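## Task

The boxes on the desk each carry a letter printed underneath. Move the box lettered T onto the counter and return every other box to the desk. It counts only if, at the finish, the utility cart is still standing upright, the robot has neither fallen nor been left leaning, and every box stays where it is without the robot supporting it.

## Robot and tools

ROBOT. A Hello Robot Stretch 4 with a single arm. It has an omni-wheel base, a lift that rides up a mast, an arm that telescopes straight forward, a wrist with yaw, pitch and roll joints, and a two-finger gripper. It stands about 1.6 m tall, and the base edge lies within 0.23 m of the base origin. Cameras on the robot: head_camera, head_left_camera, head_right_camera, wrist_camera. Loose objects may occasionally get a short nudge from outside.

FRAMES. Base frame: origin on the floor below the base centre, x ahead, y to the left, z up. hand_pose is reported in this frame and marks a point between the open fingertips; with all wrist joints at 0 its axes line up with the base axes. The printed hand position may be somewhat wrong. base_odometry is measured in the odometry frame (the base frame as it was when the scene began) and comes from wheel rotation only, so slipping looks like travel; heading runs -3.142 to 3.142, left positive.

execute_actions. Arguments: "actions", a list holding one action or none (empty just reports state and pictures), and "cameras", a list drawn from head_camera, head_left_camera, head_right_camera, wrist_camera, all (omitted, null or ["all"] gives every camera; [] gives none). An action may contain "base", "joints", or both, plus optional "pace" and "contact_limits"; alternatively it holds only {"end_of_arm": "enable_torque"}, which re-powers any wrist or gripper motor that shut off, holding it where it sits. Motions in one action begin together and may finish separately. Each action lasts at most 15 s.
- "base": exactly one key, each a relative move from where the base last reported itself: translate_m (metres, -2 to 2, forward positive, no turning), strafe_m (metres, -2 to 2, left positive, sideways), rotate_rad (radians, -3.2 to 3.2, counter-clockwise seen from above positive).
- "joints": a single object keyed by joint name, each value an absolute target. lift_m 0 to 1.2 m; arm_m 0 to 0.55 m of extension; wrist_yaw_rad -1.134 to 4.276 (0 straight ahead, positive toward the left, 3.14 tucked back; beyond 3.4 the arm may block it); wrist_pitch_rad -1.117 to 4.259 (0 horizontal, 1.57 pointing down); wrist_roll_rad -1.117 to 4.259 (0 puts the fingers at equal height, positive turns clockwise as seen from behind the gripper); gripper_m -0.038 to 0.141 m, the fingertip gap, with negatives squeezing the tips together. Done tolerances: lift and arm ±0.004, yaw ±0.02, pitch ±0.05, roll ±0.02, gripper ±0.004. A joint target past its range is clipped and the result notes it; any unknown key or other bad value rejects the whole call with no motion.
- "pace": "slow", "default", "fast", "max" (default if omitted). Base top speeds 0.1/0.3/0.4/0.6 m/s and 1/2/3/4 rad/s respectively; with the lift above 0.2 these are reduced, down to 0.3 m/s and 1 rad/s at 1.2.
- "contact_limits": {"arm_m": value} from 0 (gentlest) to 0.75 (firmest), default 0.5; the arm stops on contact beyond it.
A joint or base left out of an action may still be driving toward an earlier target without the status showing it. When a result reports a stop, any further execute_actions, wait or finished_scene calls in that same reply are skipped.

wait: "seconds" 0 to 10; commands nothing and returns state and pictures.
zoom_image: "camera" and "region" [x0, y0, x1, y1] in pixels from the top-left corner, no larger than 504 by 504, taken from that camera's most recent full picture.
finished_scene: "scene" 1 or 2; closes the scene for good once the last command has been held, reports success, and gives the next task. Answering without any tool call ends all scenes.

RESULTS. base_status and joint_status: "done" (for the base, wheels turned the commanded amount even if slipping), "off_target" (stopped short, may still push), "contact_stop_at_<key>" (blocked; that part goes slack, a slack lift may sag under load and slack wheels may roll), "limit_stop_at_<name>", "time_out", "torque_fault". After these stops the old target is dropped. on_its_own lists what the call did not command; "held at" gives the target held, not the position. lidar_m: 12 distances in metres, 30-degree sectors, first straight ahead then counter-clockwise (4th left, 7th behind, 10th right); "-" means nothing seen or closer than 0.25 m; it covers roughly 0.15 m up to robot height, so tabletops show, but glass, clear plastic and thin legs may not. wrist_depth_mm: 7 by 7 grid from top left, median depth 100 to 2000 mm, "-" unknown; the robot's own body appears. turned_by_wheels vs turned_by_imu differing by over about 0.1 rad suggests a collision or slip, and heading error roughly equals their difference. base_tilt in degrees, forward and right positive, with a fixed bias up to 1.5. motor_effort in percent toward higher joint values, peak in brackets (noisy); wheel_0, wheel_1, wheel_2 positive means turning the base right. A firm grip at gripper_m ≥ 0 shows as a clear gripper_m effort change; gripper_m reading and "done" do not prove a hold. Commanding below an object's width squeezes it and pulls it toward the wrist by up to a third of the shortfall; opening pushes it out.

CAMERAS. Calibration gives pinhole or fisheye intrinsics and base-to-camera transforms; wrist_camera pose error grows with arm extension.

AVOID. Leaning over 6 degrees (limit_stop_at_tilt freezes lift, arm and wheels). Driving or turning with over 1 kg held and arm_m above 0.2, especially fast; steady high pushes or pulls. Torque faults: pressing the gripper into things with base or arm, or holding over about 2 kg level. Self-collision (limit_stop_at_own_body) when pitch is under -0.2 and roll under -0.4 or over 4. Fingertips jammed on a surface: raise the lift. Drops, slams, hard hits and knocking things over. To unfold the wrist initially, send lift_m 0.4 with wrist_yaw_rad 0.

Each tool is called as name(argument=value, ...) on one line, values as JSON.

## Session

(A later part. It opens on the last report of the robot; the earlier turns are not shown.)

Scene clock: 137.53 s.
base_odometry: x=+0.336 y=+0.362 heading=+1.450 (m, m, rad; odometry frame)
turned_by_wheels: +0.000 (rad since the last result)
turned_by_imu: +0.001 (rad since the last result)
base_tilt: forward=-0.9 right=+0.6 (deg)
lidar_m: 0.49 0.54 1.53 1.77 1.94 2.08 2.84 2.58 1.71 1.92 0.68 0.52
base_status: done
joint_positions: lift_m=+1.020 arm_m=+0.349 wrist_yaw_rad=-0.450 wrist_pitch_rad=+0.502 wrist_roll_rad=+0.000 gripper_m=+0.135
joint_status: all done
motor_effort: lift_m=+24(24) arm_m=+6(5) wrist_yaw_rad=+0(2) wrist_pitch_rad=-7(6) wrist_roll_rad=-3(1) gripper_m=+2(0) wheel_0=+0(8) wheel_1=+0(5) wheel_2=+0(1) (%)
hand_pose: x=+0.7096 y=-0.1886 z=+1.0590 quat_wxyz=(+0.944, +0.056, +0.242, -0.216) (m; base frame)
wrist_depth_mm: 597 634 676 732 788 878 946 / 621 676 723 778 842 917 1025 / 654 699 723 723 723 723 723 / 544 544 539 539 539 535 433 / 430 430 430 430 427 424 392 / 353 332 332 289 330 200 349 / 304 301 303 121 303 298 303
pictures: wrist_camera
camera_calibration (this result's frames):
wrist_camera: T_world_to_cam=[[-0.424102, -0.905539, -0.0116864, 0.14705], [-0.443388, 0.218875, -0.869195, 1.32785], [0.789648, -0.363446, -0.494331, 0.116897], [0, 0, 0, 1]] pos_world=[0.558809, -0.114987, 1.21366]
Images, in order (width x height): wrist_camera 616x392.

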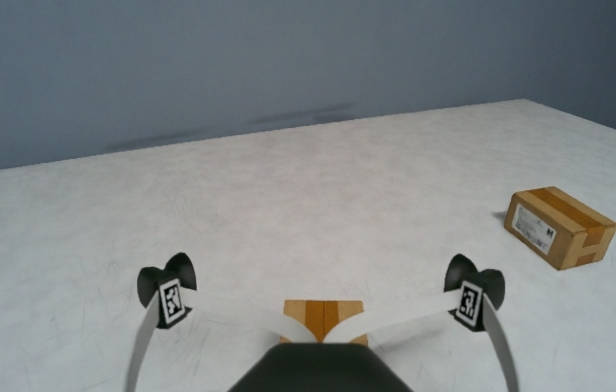

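Well aligned. Grasping and inspecting box 3.

execute_actions(actions=[{"joints":{"lift_m":0.947,"gripper_m":0.09}}], cameras=[])

execute_actions(actions=[{"joints":{"gripper_m":0.015}}], cameras=[])

execute_actions(actions=[{"joints":{"lift_m":1.01}}], cameras=["wrist_camera"])

execute_actions(actions=[{"joints":{"wrist_pitch_rad":-0.8,"wrist_roll_rad":2.9,"lift_m":1.03}}], cameras=["head_camera"])

zoom_image(camera="head_camera", region=[200, 120, 420, 340])

Scene clock: 144.67 s.
base_odometry: x=+0.336 y=+0.362 heading=+1.450 (m, m, rad; odometry frame)
turned_by_wheels: +0.000 (rad since the last result)
turned_by_imu: +0.001 (rad since the last result)
base_tilt: forward=-0.8 right=+0.6 (deg)
lidar_m: 0.49 0.54 1.52 1.76 1.93 2.07 2.84 2.54 1.73 1.91 0.67 0.51
base_status: not commanded
joint_positions: lift_m=+0.947 arm_m=+0.349 wrist_yaw_rad=-0.450 wrist_pitch_rad=+0.502 wrist_roll_rad=+0.000 gripper_m=+0.090
joint_status: all done
motor_effort: lift_m=+16(29) arm_m=+6(6) wrist_yaw_rad=+1(1) wrist_pitch_rad=-6(6) wrist_roll_rad=-2(3) gripper_m=-2(0) wheel_0=+1(1) wheel_1=+1(0) wheel_2=+0(0) (%)
hand_pose: x=+0.7096 y=-0.1886 z=+0.9867 quat_wxyz=(+0.944, +0.056, +0.242, -0.216) (m; base frame)
wrist_depth_mm: 591 627 676 723 798 866 960 / 621 676 715 750 788 798 809 / 535 525 525 525 521 521 404 / 394 392 389 389 389 389 370 / 310 312 312 229 297 309 307 / 256 257 197 190 195 247 254 / 222 218 221 116 219 217 223
pictures: none
No camera images: the call's "cameras" was empty. Leave "cameras" out to get every camera's image.

Scene clock: 146.23 s.
base_odometry: x=+0.336 y=+0.362 heading=+1.450 (m, m, rad; odometry frame)
turned_by_wheels: +0.000 (rad since the last result)
turned_by_imu: +0.000 (rad since the last result)
base_tilt: forward=-0.8 right=+0.5 (deg)
lidar_m: 0.49 0.53 1.52 1.77 1.92 2.10 2.84 2.57 1.72 1.91 0.64 0.52
base_status: not commanded
joint_positions: lift_m=+0.947 arm_m=+0.349 wrist_yaw_rad=-0.450 wrist_pitch_rad=+0.502 wrist_roll_rad=+0.000 gripper_m=+0.016
joint_status: all done
motor_effort: lift_m=+16(16) arm_m=+5(6) wrist_yaw_rad=+2(2) wrist_pitch_rad=-7(7) wrist_roll_rad=-3(2) gripper_m=-25(26) wheel_0=+1(1) wheel_1=+0(0) wheel_2=+0(0) (%)
hand_pose: x=+0.7095 y=-0.1887 z=+0.9866 quat_wxyz=(+0.944, +0.056, +0.242, -0.216) (m; base frame)
wrist_depth_mm: 591 634 676 732 788 866 960 / 627 668 715 750 788 788 809 / 535 525 525 521 521 521 404 / 392 389 392 392 387 387 366 / 310 310 309 220 297 309 307 / 256 257 184 182 182 247 253 / 221 212 220 117 220 212 223
pictures: none
No camera images: the call's "cameras" was empty. Leave "cameras" out to get every camera's image.

Scene clock: 147.43 s.
base_odometry: x=+0.336 y=+0.362 heading=+1.450 (m, m, rad; odometry frame)
turned_by_wheels: +0.000 (rad since the last result)
turned_by_imu: +0.000 (rad since the last result)
base_tilt: forward=-0.8 right=+0.7 (deg)
lidar_m: 0.49 0.55 1.52 1.77 1.94 2.09 2.85 2.57 1.73 1.91 0.68 0.51
base_status: not commanded
joint_positions: lift_m=+1.010 arm_m=+0.349 wrist_yaw_rad=-0.450 wrist_pitch_rad=+0.503 wrist_roll_rad=+0.000 gripper_m=+0.016
joint_status: all done
motor_effort: lift_m=+25(26) arm_m=+6(6) wrist_yaw_rad=+1(0) wrist_pitch_rad=-8(6) wrist_roll_rad=-3(1) gripper_m=-27(26) wheel_0=+1(0) wheel_1=+1(0) wheel_2=+0(0) (%)
hand_pose: x=+0.7095 y=-0.1887 z=+1.0489 quat_wxyz=(+0.944, +0.056, +0.242, -0.216) (m; base frame)
wrist_depth_mm: 585 634 676 741 788 878 960 / 627 668 723 788 854 917 1008 / 647 691 691 683 683 691 683 / 521 521 517 517 517 512 415 / 410 413 410 219 394 407 389 / 340 340 184 182 182 327 338 / 293 282 290 117 290 281 294
pictures: wrist_camera
camera_calibration (this result's frames):
wrist_camera: T_world_to_cam=[[-0.42434, -0.905427, -0.0116922, 0.147065], [-0.443719, 0.219176, -0.868951, 1.31898], [0.789334, -0.363543, -0.494761, 0.112588], [0, 0, 0, 1]] pos_world=[0.558791, -0.115001, 1.20355]
Images, in order (width x height): wrist_camera 616x392.

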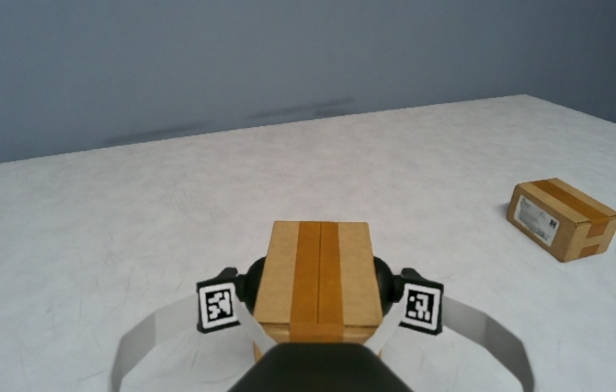

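Scene clock: 149.73 s.
base_odometry: x=+0.336 y=+0.362 heading=+1.450 (m, m, rad; odometry frame)
turned_by_wheels: +0.000 (rad since the last result)
turned_by_imu: +0.001 (rad since the last result)
base_tilt: forward=-0.7 right=+0.6 (deg)
lidar_m: 0.49 0.58 1.53 1.76 1.94 2.10 2.85 2.57 1.73 1.91 0.66 0.49
base_status: not commanded
joint_positions: lift_m=+1.030 arm_m=+0.349 wrist_yaw_rad=-0.450 wrist_pitch_rad=-0.797 wrist_roll_rad=+2.899 gripper_m=+0.016
joint_status: all done
motor_effort: lift_m=+26(23) arm_m=+5(6) wrist_yaw_rad=+2(1) wrist_pitch_rad=-7(15) wrist_roll_rad=+1(4) gripper_m=-24(26) wheel_0=+1(1) wheel_1=+0(1) wheel_2=+0(0) (%)
hand_pose: x=+0.6634 y=-0.1664 z=+1.4142 quat_wxyz=(+0.194, +0.881, -0.250, +0.351) (m; base frame)
wrist_depth_mm: 1499 1205 991 854 741 668 609 / 1808 1397 1160 931 809 715 647 / 1618 1661 1308 1060 891 788 699 / 1464 1537 1499 1205 1008 854 768 / 1308 1397 1430 219 1060 946 842 / 1205 1229 185 182 182 991 917 / 1060 1098 1160 117 1229 1182 1008
pictures: head_camera
Images, in order (width x height): head_camera 420x560.

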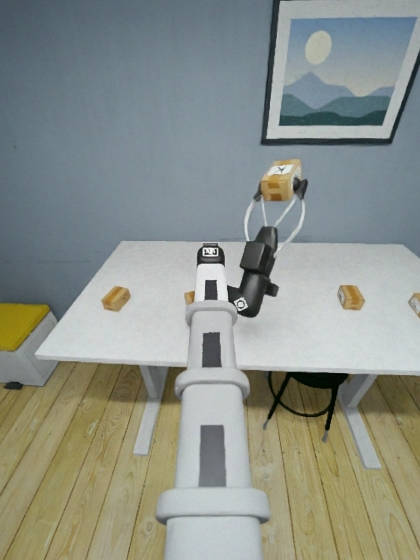

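Region (200, 120, 420, 340) of head_camera's 420x560 image, scaled by 2.291, with more detail than that image has.

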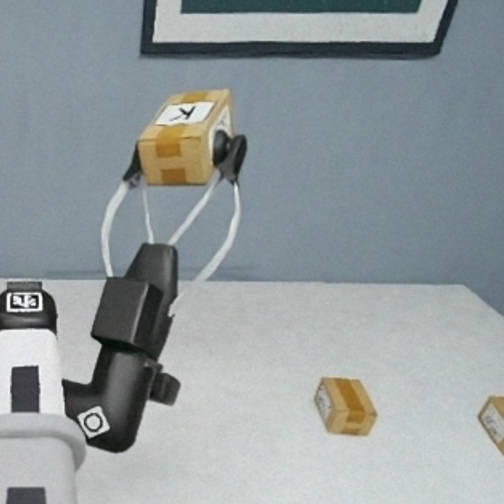

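execute_actions(actions=[{"joints":{"wrist_pitch_rad":0.5,"wrist_roll_rad":0,"lift_m":1.0}}], cameras=[])

execute_actions(actions=[{"joints":{"lift_m":0.949},"pace":"slow"}], cameras=[])

execute_actions(actions=[{"joints":{"gripper_m":0.08}}], cameras=[])

execute_actions(actions=[{"joints":{"lift_m":1.02,"gripper_m":0.11},"pace":"fast"}], cameras=["wrist_camera"])

execute_actions(actions=[{"base":{"strafe_m":-0.42},"joints":{"arm_m":0.33,"wrist_yaw_rad":0,"gripper_m":0.13},"pace":"fast"}], cameras=["head_camera","wrist_camera"])

Scene clock: 160.17 s.
base_odometry: x=+0.336 y=+0.362 heading=+1.450 (m, m, rad; odometry frame)
turned_by_wheels: +0.000 (rad since the last result)
turned_by_imu: +0.002 (rad since the last result)
base_tilt: forward=-0.7 right=+0.6 (deg)
lidar_m: 0.49 0.55 1.52 1.78 1.92 2.09 2.83 2.58 1.73 1.92 0.67 0.50
base_status: not commanded
joint_positions: lift_m=+1.000 arm_m=+0.349 wrist_yaw_rad=-0.450 wrist_pitch_rad=+0.502 wrist_roll_rad=+0.001 gripper_m=+0.016
joint_status: all done
motor_effort: lift_m=+17(27) arm_m=+5(5) wrist_yaw_rad=+4(3) wrist_pitch_rad=-5(8) wrist_roll_rad=-2(7) gripper_m=-27(27) wheel_0=+1(1) wheel_1=+0(0) wheel_2=+0(0) (%)
hand_pose: x=+0.7096 y=-0.1887 z=+1.0396 quat_wxyz=(+0.944, +0.056, +0.242, -0.216) (m; base frame)
wrist_depth_mm: 591 634 668 741 798 866 946 / 627 661 723 788 842 917 1025 / 640 668 668 668 668 668 661 / 500 500 496 500 492 500 413 / 394 397 397 219 379 392 377 / 329 327 183 182 182 315 324 / 283 271 281 117 278 270 283
pictures: none
No camera images: the call's "cameras" was empty. Leave "cameras" out to get every camera's image.

Scene clock: 161.47 s.
base_odometry: x=+0.336 y=+0.362 heading=+1.450 (m, m, rad; odometry frame)
turned_by_wheels: +0.000 (rad since the last result)
turned_by_imu: +0.000 (rad since the last result)
base_tilt: forward=-0.8 right=+0.7 (deg)
lidar_m: 0.48 0.53 1.51 1.78 1.91 2.10 2.83 2.57 1.73 1.92 0.66 0.50
base_status: not commanded
joint_positions: lift_m=+0.949 arm_m=+0.349 wrist_yaw_rad=-0.450 wrist_pitch_rad=+0.503 wrist_roll_rad=+0.001 gripper_m=+0.016
joint_status: all done
motor_effort: lift_m=+16(13) arm_m=+6(5) wrist_yaw_rad=+2(1) wrist_pitch_rad=-8(7) wrist_roll_rad=-5(2) gripper_m=-25(25) wheel_0=+1(1) wheel_1=+0(0) wheel_2=+0(0) (%)
hand_pose: x=+0.7096 y=-0.1887 z=+0.9886 quat_wxyz=(+0.944, +0.056, +0.242, -0.216) (m; base frame)
wrist_depth_mm: 597 634 676 723 788 878 960 / 627 668 715 759 798 798 809 / 539 530 530 525 525 525 404 / 397 397 394 394 394 389 368 / 314 312 314 220 300 310 310 / 258 260 183 181 182 248 255 / 223 214 222 117 221 213 225
pictures: none
No camera images: the call's "cameras" was empty. Leave "cameras" out to get every camera's image.

Scene clock: 162.90 s.
base_odometry: x=+0.336 y=+0.362 heading=+1.450 (m, m, rad; odometry frame)
turned_by_wheels: +0.000 (rad since the last result)
turned_by_imu: +0.000 (rad since the last result)
base_tilt: forward=-0.7 right=+0.5 (deg)
lidar_m: 0.49 0.53 1.53 1.78 1.94 2.08 2.83 2.56 1.74 1.91 0.67 0.51
base_status: not commanded
joint_positions: lift_m=+0.949 arm_m=+0.349 wrist_yaw_rad=-0.450 wrist_pitch_rad=+0.502 wrist_roll_rad=+0.001 gripper_m=+0.080
joint_status: all done
motor_effort: lift_m=+16(16) arm_m=+6(6) wrist_yaw_rad=+2(2) wrist_pitch_rad=-6(7) wrist_roll_rad=-3(3) gripper_m=-2(27) wheel_0=+1(1) wheel_1=+0(0) wheel_2=+0(0) (%)
hand_pose: x=+0.7096 y=-0.1887 z=+0.9886 quat_wxyz=(+0.944, +0.056, +0.242, -0.216) (m; base frame)
wrist_depth_mm: 591 634 683 732 798 878 946 / 621 668 715 759 809 809 820 / 539 535 530 530 530 525 404 / 397 397 399 394 392 392 370 / 314 315 315 233 301 312 310 / 259 260 193 193 193 249 257 / 224 216 222 116 221 214 225
pictures: none
No camera images: the call's "cameras" was empty. Leave "cameras" out to get every camera's image.

Scene clock: 164.03 s.
base_odometry: x=+0.336 y=+0.362 heading=+1.450 (m, m, rad; odometry frame)
turned_by_wheels: +0.000 (rad since the last result)
turned_by_imu: +0.000 (rad since the last result)
base_tilt: forward=-0.8 right=+0.6 (deg)
lidar_m: 0.48 0.55 1.54 1.77 1.93 2.10 2.84 2.56 1.73 1.91 0.68 0.50
base_status: not commanded
joint_positions: lift_m=+1.020 arm_m=+0.349 wrist_yaw_rad=-0.450 wrist_pitch_rad=+0.502 wrist_roll_rad=+0.001 gripper_m=+0.110
joint_status: all done
motor_effort: lift_m=+24(23) arm_m=+5(5) wrist_yaw_rad=+2(2) wrist_pitch_rad=-5(6) wrist_roll_rad=-1(3) gripper_m=-1(1) wheel_0=+1(1) wheel_1=+0(0) wheel_2=+0(0) (%)
hand_pose: x=+0.7096 y=-0.1887 z=+1.0590 quat_wxyz=(+0.944, +0.056, +0.242, -0.216) (m; base frame)
wrist_depth_mm: 585 634 676 732 798 878 946 / 621 668 723 778 854 917 1025 / 661 699 723 707 723 723 723 / 539 539 535 535 535 530 433 / 430 427 430 427 430 427 392 / 353 355 218 287 330 329 349 / 306 297 303 117 303 297 303
pictures: wrist_camera
camera_calibration (this result's frames):
wrist_camera: T_world_to_cam=[[-0.424561, -0.905322, -0.0117991, 0.147458], [-0.443286, 0.219212, -0.869163, 1.3278], [0.789459, -0.363782, -0.494385, 0.116997], [0, 0, 0, 1]] pos_world=[0.558835, -0.115011, 1.21366]
Images, in order (width x height): wrist_camera 616x392.

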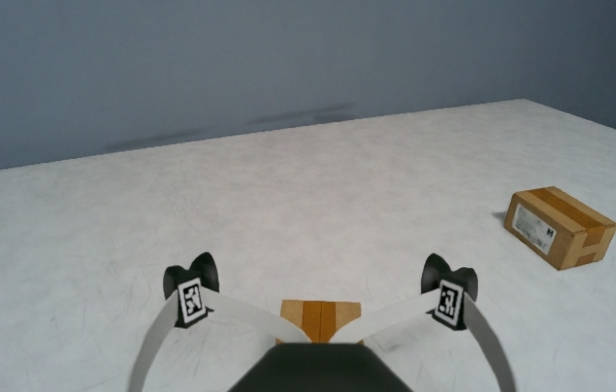

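Scene clock: 166.53 s.
base_odometry: x=+0.753 y=+0.311 heading=+1.450 (m, m, rad; odometry frame)
turned_by_wheels: +0.000 (rad since the last result)
turned_by_imu: +0.001 (rad since the last result)
base_tilt: forward=-0.8 right=+0.6 (deg)
lidar_m: 0.45 0.51 0.74 2.19 2.38 2.61 2.88 1.61 1.35 1.49 0.62 0.47
base_status: done
joint_positions: lift_m=+1.020 arm_m=+0.331 wrist_yaw_rad=+0.000 wrist_pitch_rad=+0.502 wrist_roll_rad=+0.001 gripper_m=+0.130
joint_status: all done
motor_effort: lift_m=+24(24) arm_m=-6(6) wrist_yaw_rad=+3(7) wrist_pitch_rad=-5(6) wrist_roll_rad=-1(4) gripper_m=+1(0) wheel_0=+0(9) wheel_1=+1(8) wheel_2=+0(1) (%)
hand_pose: x=+0.7548 y=-0.0875 z=+1.0591 quat_wxyz=(+0.969, +0.000, +0.248, +0.000) (m; base frame)
wrist_depth_mm: 676 668 647 640 627 615 609 / 723 715 699 676 668 654 640 / 741 750 723 715 691 683 676 / 544 539 539 539 539 535 530 / 430 430 433 427 427 424 424 / 355 332 332 289 330 195 349 / 306 303 303 120 303 301 301
pictures: head_camera, wrist_camera
camera_calibration (this result's frames):
wrist_camera: T_world_to_cam=[[0.0113022, -0.999867, -0.0117564, -0.0790111], [-0.494475, 0.00463038, -0.86918, 1.34558], [0.869118, 0.0156368, -0.494357, 0.091221], [0, 0, 0, 1]] pos_world=[0.586969, -0.0866575, 1.21372]
Images, in order (width x height): head_camera 420x560, wrist_camera 616x392.

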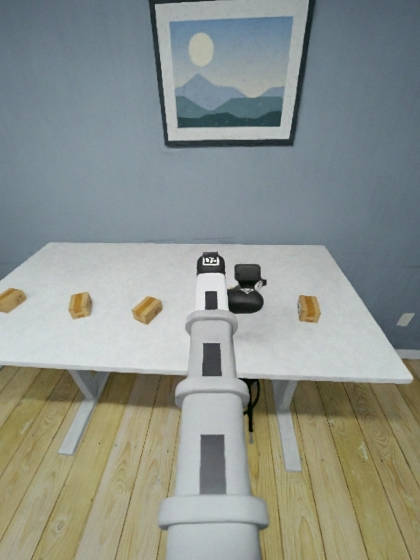

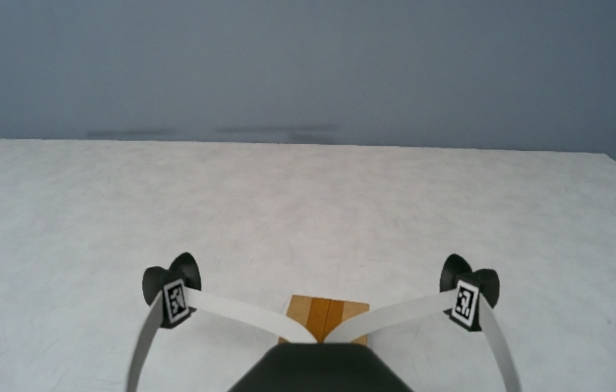

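execute_actions(actions=[{"joints":{"lift_m":0.947,"gripper_m":0.1}}], cameras=["wrist_camera"])

execute_actions(actions=[{"joints":{"gripper_m":0.015}}], cameras=[])

execute_actions(actions=[{"joints":{"lift_m":1.0}}], cameras=["wrist_camera"])

execute_actions(actions=[{"joints":{"wrist_pitch_rad":-0.8,"wrist_roll_rad":2.8,"lift_m":1.03}}], cameras=["head_camera"])

zoom_image(camera="head_camera", region=[170, 130, 370, 330])

Scene clock: 174.33 s.
base_odometry: x=+0.753 y=+0.311 heading=+1.450 (m, m, rad; odometry frame)
turned_by_wheels: +0.000 (rad since the last result)
turned_by_imu: +0.001 (rad since the last result)
base_tilt: forward=-0.8 right=+0.7 (deg)
lidar_m: 0.47 0.50 0.74 2.19 2.38 2.60 2.88 1.61 1.36 1.49 0.63 0.49
base_status: not commanded
joint_positions: lift_m=+0.947 arm_m=+0.331 wrist_yaw_rad=+0.000 wrist_pitch_rad=+0.502 wrist_roll_rad=+0.001 gripper_m=+0.100
joint_status: all done
motor_effort: lift_m=+16(18) arm_m=-6(6) wrist_yaw_rad=+2(4) wrist_pitch_rad=-6(5) wrist_roll_rad=-2(3) gripper_m=-1(2) wheel_0=+0(0) wheel_1=+1(1) wheel_2=+0(0) (%)
hand_pose: x=+0.7548 y=-0.0875 z=+0.9867 quat_wxyz=(+0.969, +0.000, +0.248, +0.000) (m; base frame)
wrist_depth_mm: 676 661 647 634 627 615 603 / 715 691 691 676 661 647 634 / 539 530 525 521 521 521 517 / 394 392 392 389 387 387 387 / 310 310 310 229 297 307 304 / 256 257 195 190 196 245 254 / 221 219 220 116 220 211 222
pictures: wrist_camera
camera_calibration (this result's frames):
wrist_camera: T_world_to_cam=[[0.0113024, -0.999867, -0.0117563, -0.0798623], [-0.494474, 0.00463023, -0.86918, 1.28266], [0.869119, 0.015637, -0.494356, 0.0554355], [0, 0, 0, 1]] pos_world=[0.586967, -0.0866575, 1.14133]
Images, in order (width x height): wrist_camera 616x392.

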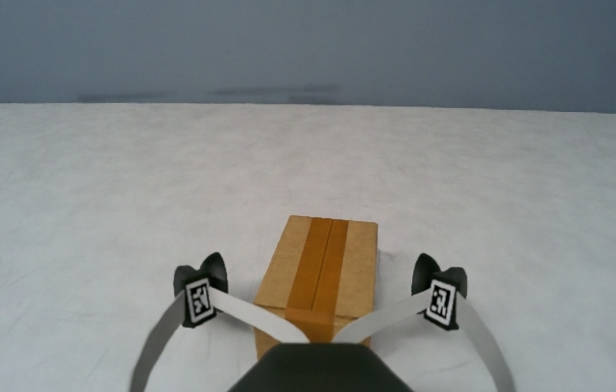

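Scene clock: 176.00 s.
base_odometry: x=+0.753 y=+0.311 heading=+1.450 (m, m, rad; odometry frame)
turned_by_wheels: +0.000 (rad since the last result)
turned_by_imu: +0.000 (rad since the last result)
base_tilt: forward=-0.8 right=+0.7 (deg)
lidar_m: 0.45 0.51 0.74 2.21 2.38 2.62 2.88 1.61 1.35 1.50 0.64 0.46
base_status: not commanded
joint_positions: lift_m=+0.947 arm_m=+0.331 wrist_yaw_rad=+0.000 wrist_pitch_rad=+0.503 wrist_roll_rad=+0.001 gripper_m=+0.016
joint_status: all done
motor_effort: lift_m=+16(16) arm_m=-6(6) wrist_yaw_rad=+2(2) wrist_pitch_rad=-7(8) wrist_roll_rad=+0(2) gripper_m=-25(27) wheel_0=+0(0) wheel_1=+1(1) wheel_2=+0(0) (%)
hand_pose: x=+0.7547 y=-0.0875 z=+0.9866 quat_wxyz=(+0.969, +0.000, +0.249, +0.000) (m; base frame)
wrist_depth_mm: 676 661 647 634 627 615 609 / 723 699 683 676 668 647 640 / 535 530 521 521 521 512 517 / 392 392 389 387 387 384 384 / 310 310 309 219 296 307 304 / 257 257 182 181 181 245 253 / 221 213 219 116 218 211 222
pictures: none
No camera images: the call's "cameras" was empty. Leave "cameras" out to get every camera's image.

Scene clock: 177.13 s.
base_odometry: x=+0.753 y=+0.311 heading=+1.450 (m, m, rad; odometry frame)
turned_by_wheels: +0.000 (rad since the last result)
turned_by_imu: +0.000 (rad since the last result)
base_tilt: forward=-0.9 right=+0.8 (deg)
lidar_m: 0.47 0.52 0.73 2.20 2.38 2.61 2.88 1.60 1.36 1.49 0.63 0.48
base_status: not commanded
joint_positions: lift_m=+1.000 arm_m=+0.331 wrist_yaw_rad=+0.000 wrist_pitch_rad=+0.503 wrist_roll_rad=+0.001 gripper_m=+0.016
joint_status: all done
motor_effort: lift_m=+26(24) arm_m=-6(6) wrist_yaw_rad=+2(2) wrist_pitch_rad=-6(9) wrist_roll_rad=-3(1) gripper_m=-26(26) wheel_0=+0(0) wheel_1=+1(1) wheel_2=+0(0) (%)
hand_pose: x=+0.7547 y=-0.0875 z=+1.0388 quat_wxyz=(+0.969, +0.000, +0.249, +0.000) (m; base frame)
wrist_depth_mm: 676 668 647 634 627 609 603 / 723 715 699 683 668 654 647 / 683 668 661 654 654 661 661 / 500 496 496 492 492 492 488 / 394 394 394 218 377 389 389 / 325 325 183 181 181 312 322 / 282 270 279 116 278 267 281
pictures: wrist_camera
camera_calibration (this result's frames):
wrist_camera: T_world_to_cam=[[0.0113779, -0.999866, -0.0117626, -0.0792785], [-0.494949, 0.00458976, -0.86891, 1.32799], [0.868847, 0.0157083, -0.494831, 0.0819608], [0, 0, 0, 1]] pos_world=[0.58698, -0.0866505, 1.19353]
Images, in order (width x height): wrist_camera 616x392.

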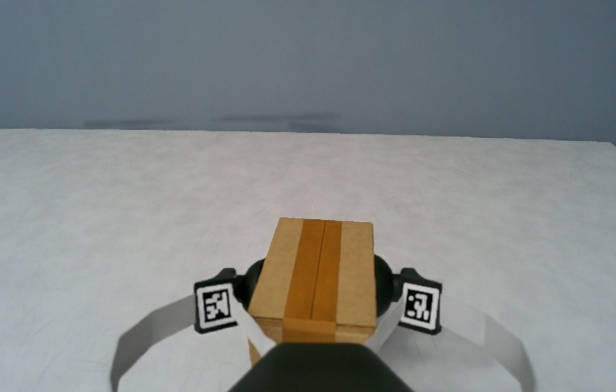

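Scene clock: 179.37 s.
base_odometry: x=+0.753 y=+0.311 heading=+1.450 (m, m, rad; odometry frame)
turned_by_wheels: +0.000 (rad since the last result)
turned_by_imu: +0.001 (rad since the last result)
base_tilt: forward=-0.8 right=+0.6 (deg)
lidar_m: 0.45 0.51 0.72 2.20 2.38 2.62 2.88 1.63 1.36 1.49 0.63 0.49
base_status: not commanded
joint_positions: lift_m=+1.030 arm_m=+0.331 wrist_yaw_rad=+0.000 wrist_pitch_rad=-0.797 wrist_roll_rad=+2.799 gripper_m=+0.016
joint_status: all done
motor_effort: lift_m=+25(29) arm_m=-6(6) wrist_yaw_rad=+2(3) wrist_pitch_rad=-8(17) wrist_roll_rad=+2(11) gripper_m=-25(26) wheel_0=+0(0) wheel_1=+1(0) wheel_2=+0(0) (%)
hand_pose: x=+0.7035 y=-0.0874 z=+1.4142 quat_wxyz=(+0.157, +0.908, -0.066, +0.382) (m; base frame)
wrist_depth_mm: 809 778 723 676 647 621 609 / 917 866 820 759 715 683 676 / 1060 976 917 854 798 759 750 / 1255 1160 1098 1008 931 878 854 / 1255 1308 1281 219 1042 1008 976 / 1138 1160 182 181 182 1138 1160 / 1060 1078 1160 117 1281 1308 1336
pictures: head_camera
Images, in order (width x height): head_camera 420x560.

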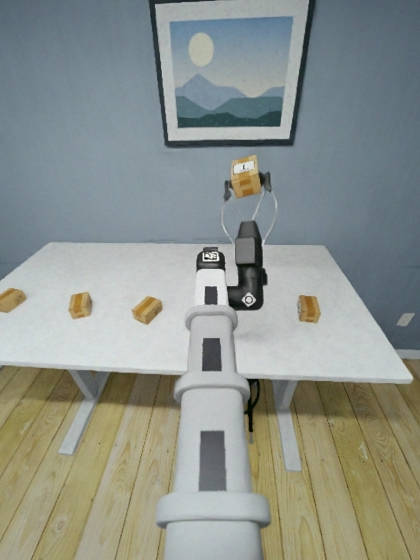

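Region (170, 130, 370, 330) of head_camera's 420x560 image, scaled by 2.520, with more detail than that image has.

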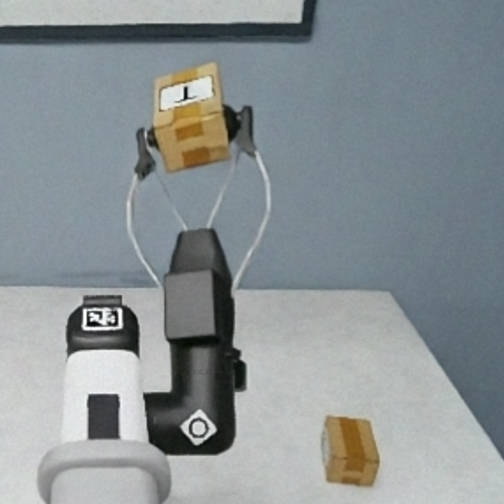

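zoom_image(camera="head_camera", region=[220, 145, 280, 205])

execute_actions(actions=[{"base":{"translate_m":-0.5},"joints":{"wrist_pitch_rad":0.5,"wrist_roll_rad":0,"arm_m":0.0,"lift_m":1.08}}], cameras=[])

execute_actions(actions=[{"base":{"rotate_rad":3.1}}])

Region (220, 145, 280, 205) of head_camera's 420x560 image, scaled by 8.400, with more detail than that image has.

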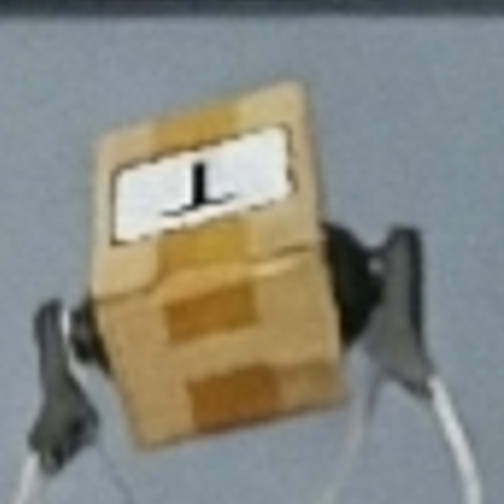

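Scene clock: 186.87 s.
base_odometry: x=+0.693 y=-0.185 heading=+1.450 (m, m, rad; odometry frame)
turned_by_wheels: +0.000 (rad since the last result)
turned_by_imu: +0.003 (rad since the last result)
base_tilt: forward=-0.7 right=+0.7 (deg)
lidar_m: 0.95 1.03 2.18 2.25 2.09 2.40 2.37 1.94 1.20 1.17 1.56 0.98
base_status: done
joint_positions: lift_m=+1.080 arm_m=+0.001 wrist_yaw_rad=+0.000 wrist_pitch_rad=+0.503 wrist_roll_rad=+0.001 gripper_m=+0.016
joint_status: all done
motor_effort: lift_m=+25(24) arm_m=-6(8) wrist_yaw_rad=+3(0) wrist_pitch_rad=-7(6) wrist_roll_rad=-4(4) gripper_m=-24(26) wheel_0=+0(6) wheel_1=-1(5) wheel_2=+0(8) (%)
hand_pose: x=+0.4250 y=-0.0874 z=+1.1188 quat_wxyz=(+0.969, +0.000, +0.249, +0.000) (m; base frame)
wrist_depth_mm: 1499 1464 1430 1430 1366 1366 1336 / 1537 1397 1366 1366 1336 1397 1430 / 904 904 891 878 891 891 1499 / 1808 1808 1808 1708 1661 1708 1661 / 1983 1983 1921 219 1336 1808 1756 / 1708 1576 182 181 182 1618 1708 / 1464 1430 1464 116 1430 1430 1464
pictures: none
No camera images: the call's "cameras" was empty. Leave "cameras" out to get every camera's image.

Scene clock: 190.43 s.
base_odometry: x=+0.693 y=-0.185 heading=-1.733 (m, m, rad; odometry frame)
turned_by_wheels: +3.100 (rad since the last result)
turned_by_imu: +3.070 (rad since the last result)
base_tilt: forward=-0.8 right=+0.7 (deg)
lidar_m: 2.34 2.02 1.22 1.18 1.53 1.01 0.97 1.02 1.39 2.24 2.07 2.41
base_status: done
joint_positions: lift_m=+1.080 arm_m=+0.001 wrist_yaw_rad=+0.000 wrist_pitch_rad=+0.503 wrist_roll_rad=+0.001 gripper_m=+0.016
joint_status: not commanded
motor_effort: lift_m=+25(25) arm_m=-6(6) wrist_yaw_rad=+1(2) wrist_pitch_rad=-8(8) wrist_roll_rad=-3(0) gripper_m=-25(24) wheel_0=-2(4) wheel_1=+1(3) wheel_2=-1(5) (%)
hand_pose: x=+0.4250 y=-0.0874 z=+1.1189 quat_wxyz=(+0.969, +0.000, +0.249, +0.000) (m; base frame)
wrist_depth_mm: - - - - - - - / - - - - - - - / - - - - - - - / - - - - - - - / 1983 - - 219 1983 - - / 1708 1756 183 181 182 1661 1661 / 1464 1430 1499 116 1464 1397 1464
pictures: head_camera, head_left_camera, head_right_camera, wrist_camera
camera_calibration (this result's frames):
wrist_camera: T_world_to_cam=[[0.0116142, -0.999863, -0.0118161, -0.074559], [-0.495009, 0.00451824, -0.868876, 1.23434], [0.86881, 0.0159404, -0.494889, 0.408111], [0, 0, 0, 1]] pos_world=[0.257305, -0.0866312, 1.27358]
Images, in order (width x height): head_camera 420x560, head_left_camera 420x672, head_right_camera 420x672, wrist_camera 616x392.

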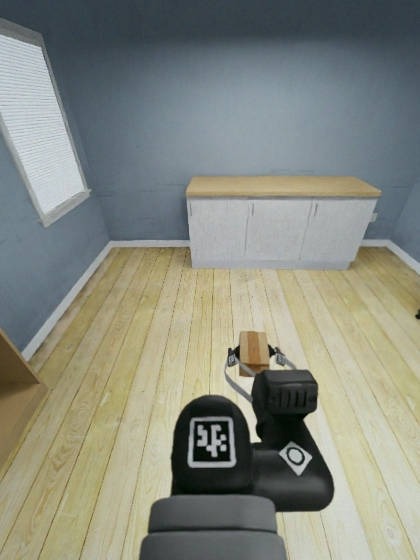

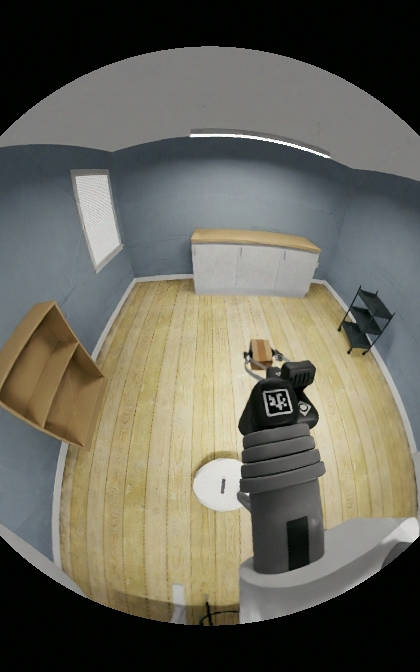

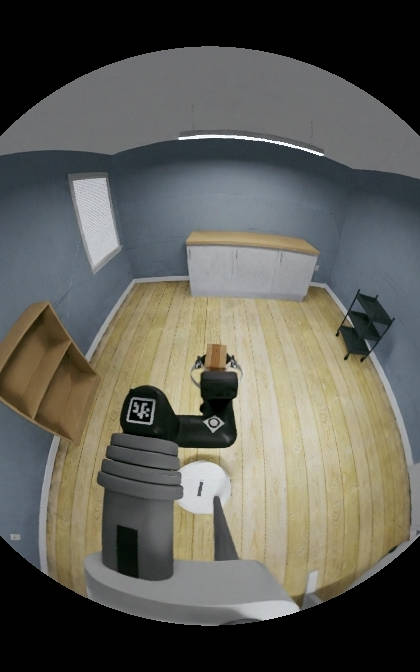

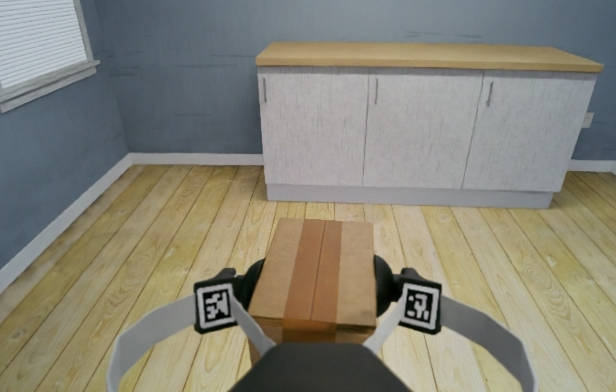

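execute_actions(actions=[{"base":{"translate_m":1.8},"joints":{"arm_m":0.3,"lift_m":1.0},"pace":"fast"}], cameras=["head_camera","wrist_camera"])

Scene clock: 204.23 s.
base_odometry: x=+0.401 y=-1.961 heading=-1.733 (m, m, rad; odometry frame)
turned_by_wheels: +0.000 (rad since the last result)
turned_by_imu: -0.003 (rad since the last result)
base_tilt: forward=-0.8 right=+0.7 (deg)
lidar_m: 0.54 0.59 1.43 1.39 1.42 1.65 3.62 3.15 1.81 1.79 0.72 0.56
base_status: done
joint_positions: lift_m=+1.000 arm_m=+0.299 wrist_yaw_rad=+0.000 wrist_pitch_rad=+0.503 wrist_roll_rad=+0.001 gripper_m=+0.016
joint_status: all done
motor_effort: lift_m=+18(31) arm_m=+6(5) wrist_yaw_rad=+3(2) wrist_pitch_rad=-8(7) wrist_roll_rad=-4(4) gripper_m=-26(26) wheel_0=-1(6) wheel_1=+1(4) wheel_2=+0(11) (%)
hand_pose: x=+0.7227 y=-0.0874 z=+1.0394 quat_wxyz=(+0.969, +0.000, +0.249, +0.000) (m; base frame)
wrist_depth_mm: 615 603 603 591 585 585 580 / 647 647 640 640 627 621 615 / 707 699 699 691 683 661 661 / 768 585 580 574 574 574 569 / 820 462 459 219 445 455 452 / 382 382 182 181 182 364 375 / 327 317 327 116 324 314 329
pictures: head_camera, wrist_camera
camera_calibration (this result's frames):
wrist_camera: T_world_to_cam=[[0.0116992, -0.999862, -0.0117859, -0.0790297], [-0.495083, 0.00444847, -0.868834, 1.31268], [0.868767, 0.0159997, -0.494963, 0.110326], [0, 0, 0, 1]] pos_world=[0.554964, -0.0866234, 1.19418]
Images, in order (width x height): head_camera 420x560, wrist_camera 616x392.

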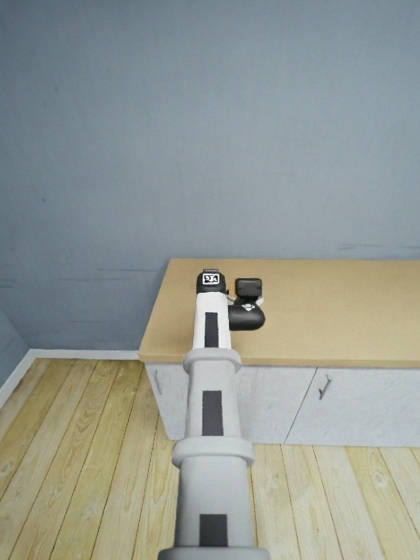

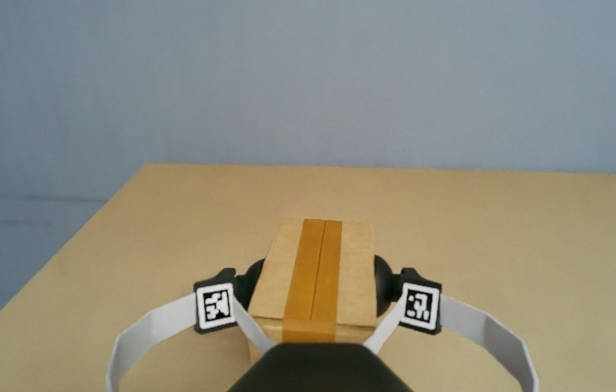

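execute_actions(actions=[{"joints":{"lift_m":0.91},"pace":"slow"}], cameras=[])

Scene clock: 208.47 s.
base_odometry: x=+0.401 y=-1.961 heading=-1.733 (m, m, rad; odometry frame)
turned_by_wheels: +0.000 (rad since the last result)
turned_by_imu: +0.001 (rad since the last result)
base_tilt: forward=-0.9 right=+0.6 (deg)
lidar_m: 0.53 0.58 1.43 1.40 1.43 1.65 3.64 3.16 1.82 1.80 0.75 0.57
base_status: not commanded
joint_positions: lift_m=+0.910 arm_m=+0.299 wrist_yaw_rad=+0.000 wrist_pitch_rad=+0.503 wrist_roll_rad=+0.001 gripper_m=+0.016
joint_status: all done
motor_effort: lift_m=+16(12) arm_m=+6(6) wrist_yaw_rad=+1(1) wrist_pitch_rad=-8(9) wrist_roll_rad=-2(1) gripper_m=-27(26) wheel_0=-1(1) wheel_1=+1(1) wheel_2=+0(0) (%)
hand_pose: x=+0.7227 y=-0.0874 z=+0.9495 quat_wxyz=(+0.969, +0.000, +0.249, +0.000) (m; base frame)
wrist_depth_mm: 609 603 597 597 591 585 574 / 654 647 640 634 627 621 615 / 707 539 530 525 525 521 521 / 397 397 394 392 392 392 389 / 315 314 315 219 298 312 309 / 260 260 183 181 181 249 256 / 224 215 224 116 221 214 225
pictures: none
No camera images: the call's "cameras" was empty. Leave "cameras" out to get every camera's image.

execute_actions(actions=[{"joints":{"gripper_m":0.09}}], cameras=[])

execute_actions(actions=[{"joints":{"lift_m":0.97,"arm_m":0.15},"pace":"fast"}])

Scene clock: 213.27 s.
base_odometry: x=+0.401 y=-1.961 heading=-1.733 (m, m, rad; odometry frame)
turned_by_wheels: +0.000 (rad since the last result)
turned_by_imu: +0.001 (rad since the last result)
base_tilt: forward=-0.8 right=+0.6 (deg)
lidar_m: 0.54 0.57 1.44 1.41 1.43 1.66 3.64 3.19 1.80 1.81 0.72 0.57
base_status: not commanded
joint_positions: lift_m=+0.910 arm_m=+0.299 wrist_yaw_rad=+0.000 wrist_pitch_rad=+0.502 wrist_roll_rad=+0.001 gripper_m=+0.090
joint_status: all done
motor_effort: lift_m=+16(16) arm_m=+6(6) wrist_yaw_rad=+4(2) wrist_pitch_rad=-6(8) wrist_roll_rad=-2(5) gripper_m=-1(25) wheel_0=-1(1) wheel_1=+1(1) wheel_2=+0(0) (%)
hand_pose: x=+0.7227 y=-0.0874 z=+0.9496 quat_wxyz=(+0.969, +0.000, +0.249, +0.000) (m; base frame)
wrist_depth_mm: 609 603 597 597 585 585 574 / 654 647 647 634 627 621 609 / 707 535 535 535 525 530 525 / 399 397 397 397 397 394 392 / 315 317 317 235 301 312 310 / 262 262 196 195 195 251 258 / 225 222 224 116 223 220 226
pictures: none
No camera images: the call's "cameras" was empty. Leave "cameras" out to get every camera's image.

Scene clock: 214.53 s.
base_odometry: x=+0.401 y=-1.961 heading=-1.733 (m, m, rad; odometry frame)
turned_by_wheels: +0.000 (rad since the last result)
turned_by_imu: +0.000 (rad since the last result)
base_tilt: forward=-0.8 right=+0.7 (deg)
lidar_m: 0.53 0.60 1.43 1.39 1.43 1.66 3.63 3.15 1.80 1.80 0.74 0.57
base_status: not commanded
joint_positions: lift_m=+0.970 arm_m=+0.151 wrist_yaw_rad=+0.000 wrist_pitch_rad=+0.502 wrist_roll_rad=+0.001 gripper_m=+0.090
joint_status: all done
motor_effort: lift_m=+24(27) arm_m=-6(6) wrist_yaw_rad=+2(1) wrist_pitch_rad=-5(7) wrist_roll_rad=-1(2) gripper_m=-1(2) wheel_0=-1(1) wheel_1=+1(1) wheel_2=+0(0) (%)
hand_pose: x=+0.5748 y=-0.0874 z=+1.0091 quat_wxyz=(+0.969, +0.000, +0.248, +0.000) (m; base frame)
wrist_depth_mm: 750 750 723 723 723 723 707 / 798 788 778 778 778 759 759 / 866 842 699 699 699 691 683 / 946 517 517 492 517 517 512 / 415 413 415 357 413 410 404 / 340 343 197 343 213 327 336 / 296 291 293 116 291 289 291
pictures: head_camera, head_left_camera, head_right_camera, wrist_camera
camera_calibration (this result's frames):
wrist_camera: T_world_to_cam=[[0.0114291, -0.999865, -0.0117757, -0.0775835], [-0.494315, 0.00458731, -0.869271, 1.21312], [0.869207, 0.0157558, -0.494196, 0.222727], [0, 0, 0, 1]] pos_world=[0.406954, -0.0866473, 1.16368]
Images, in order (width x height): head_camera 420x560, head_left_camera 420x672, head_right_camera 420x672, wrist_camera 616x392.

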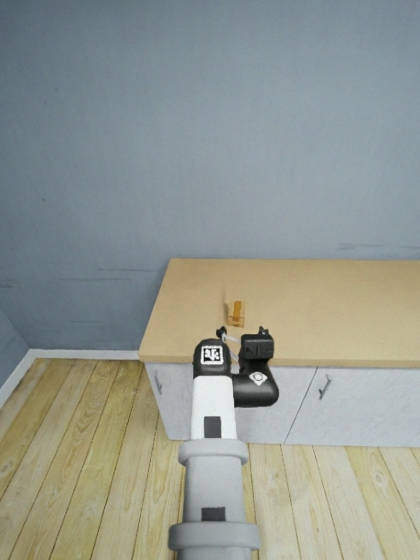

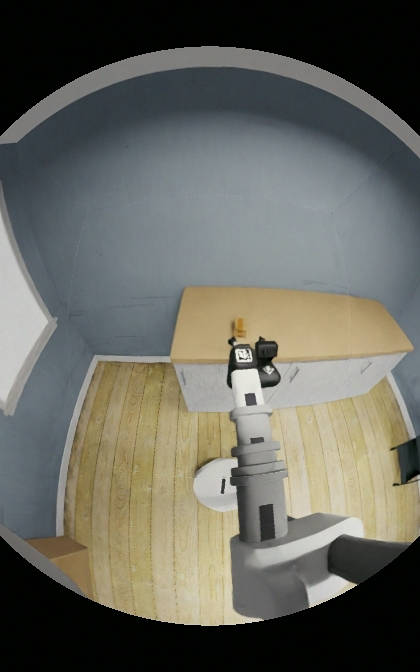

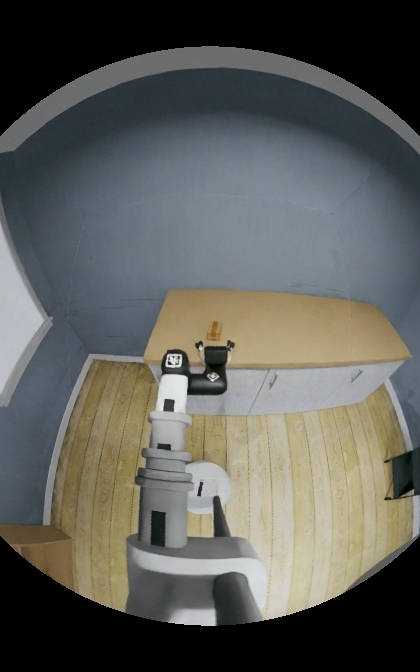

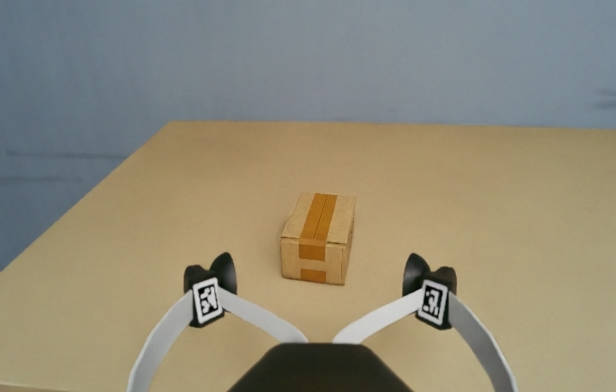

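finished_scene(scene=1)

The scene is finished: the task was done.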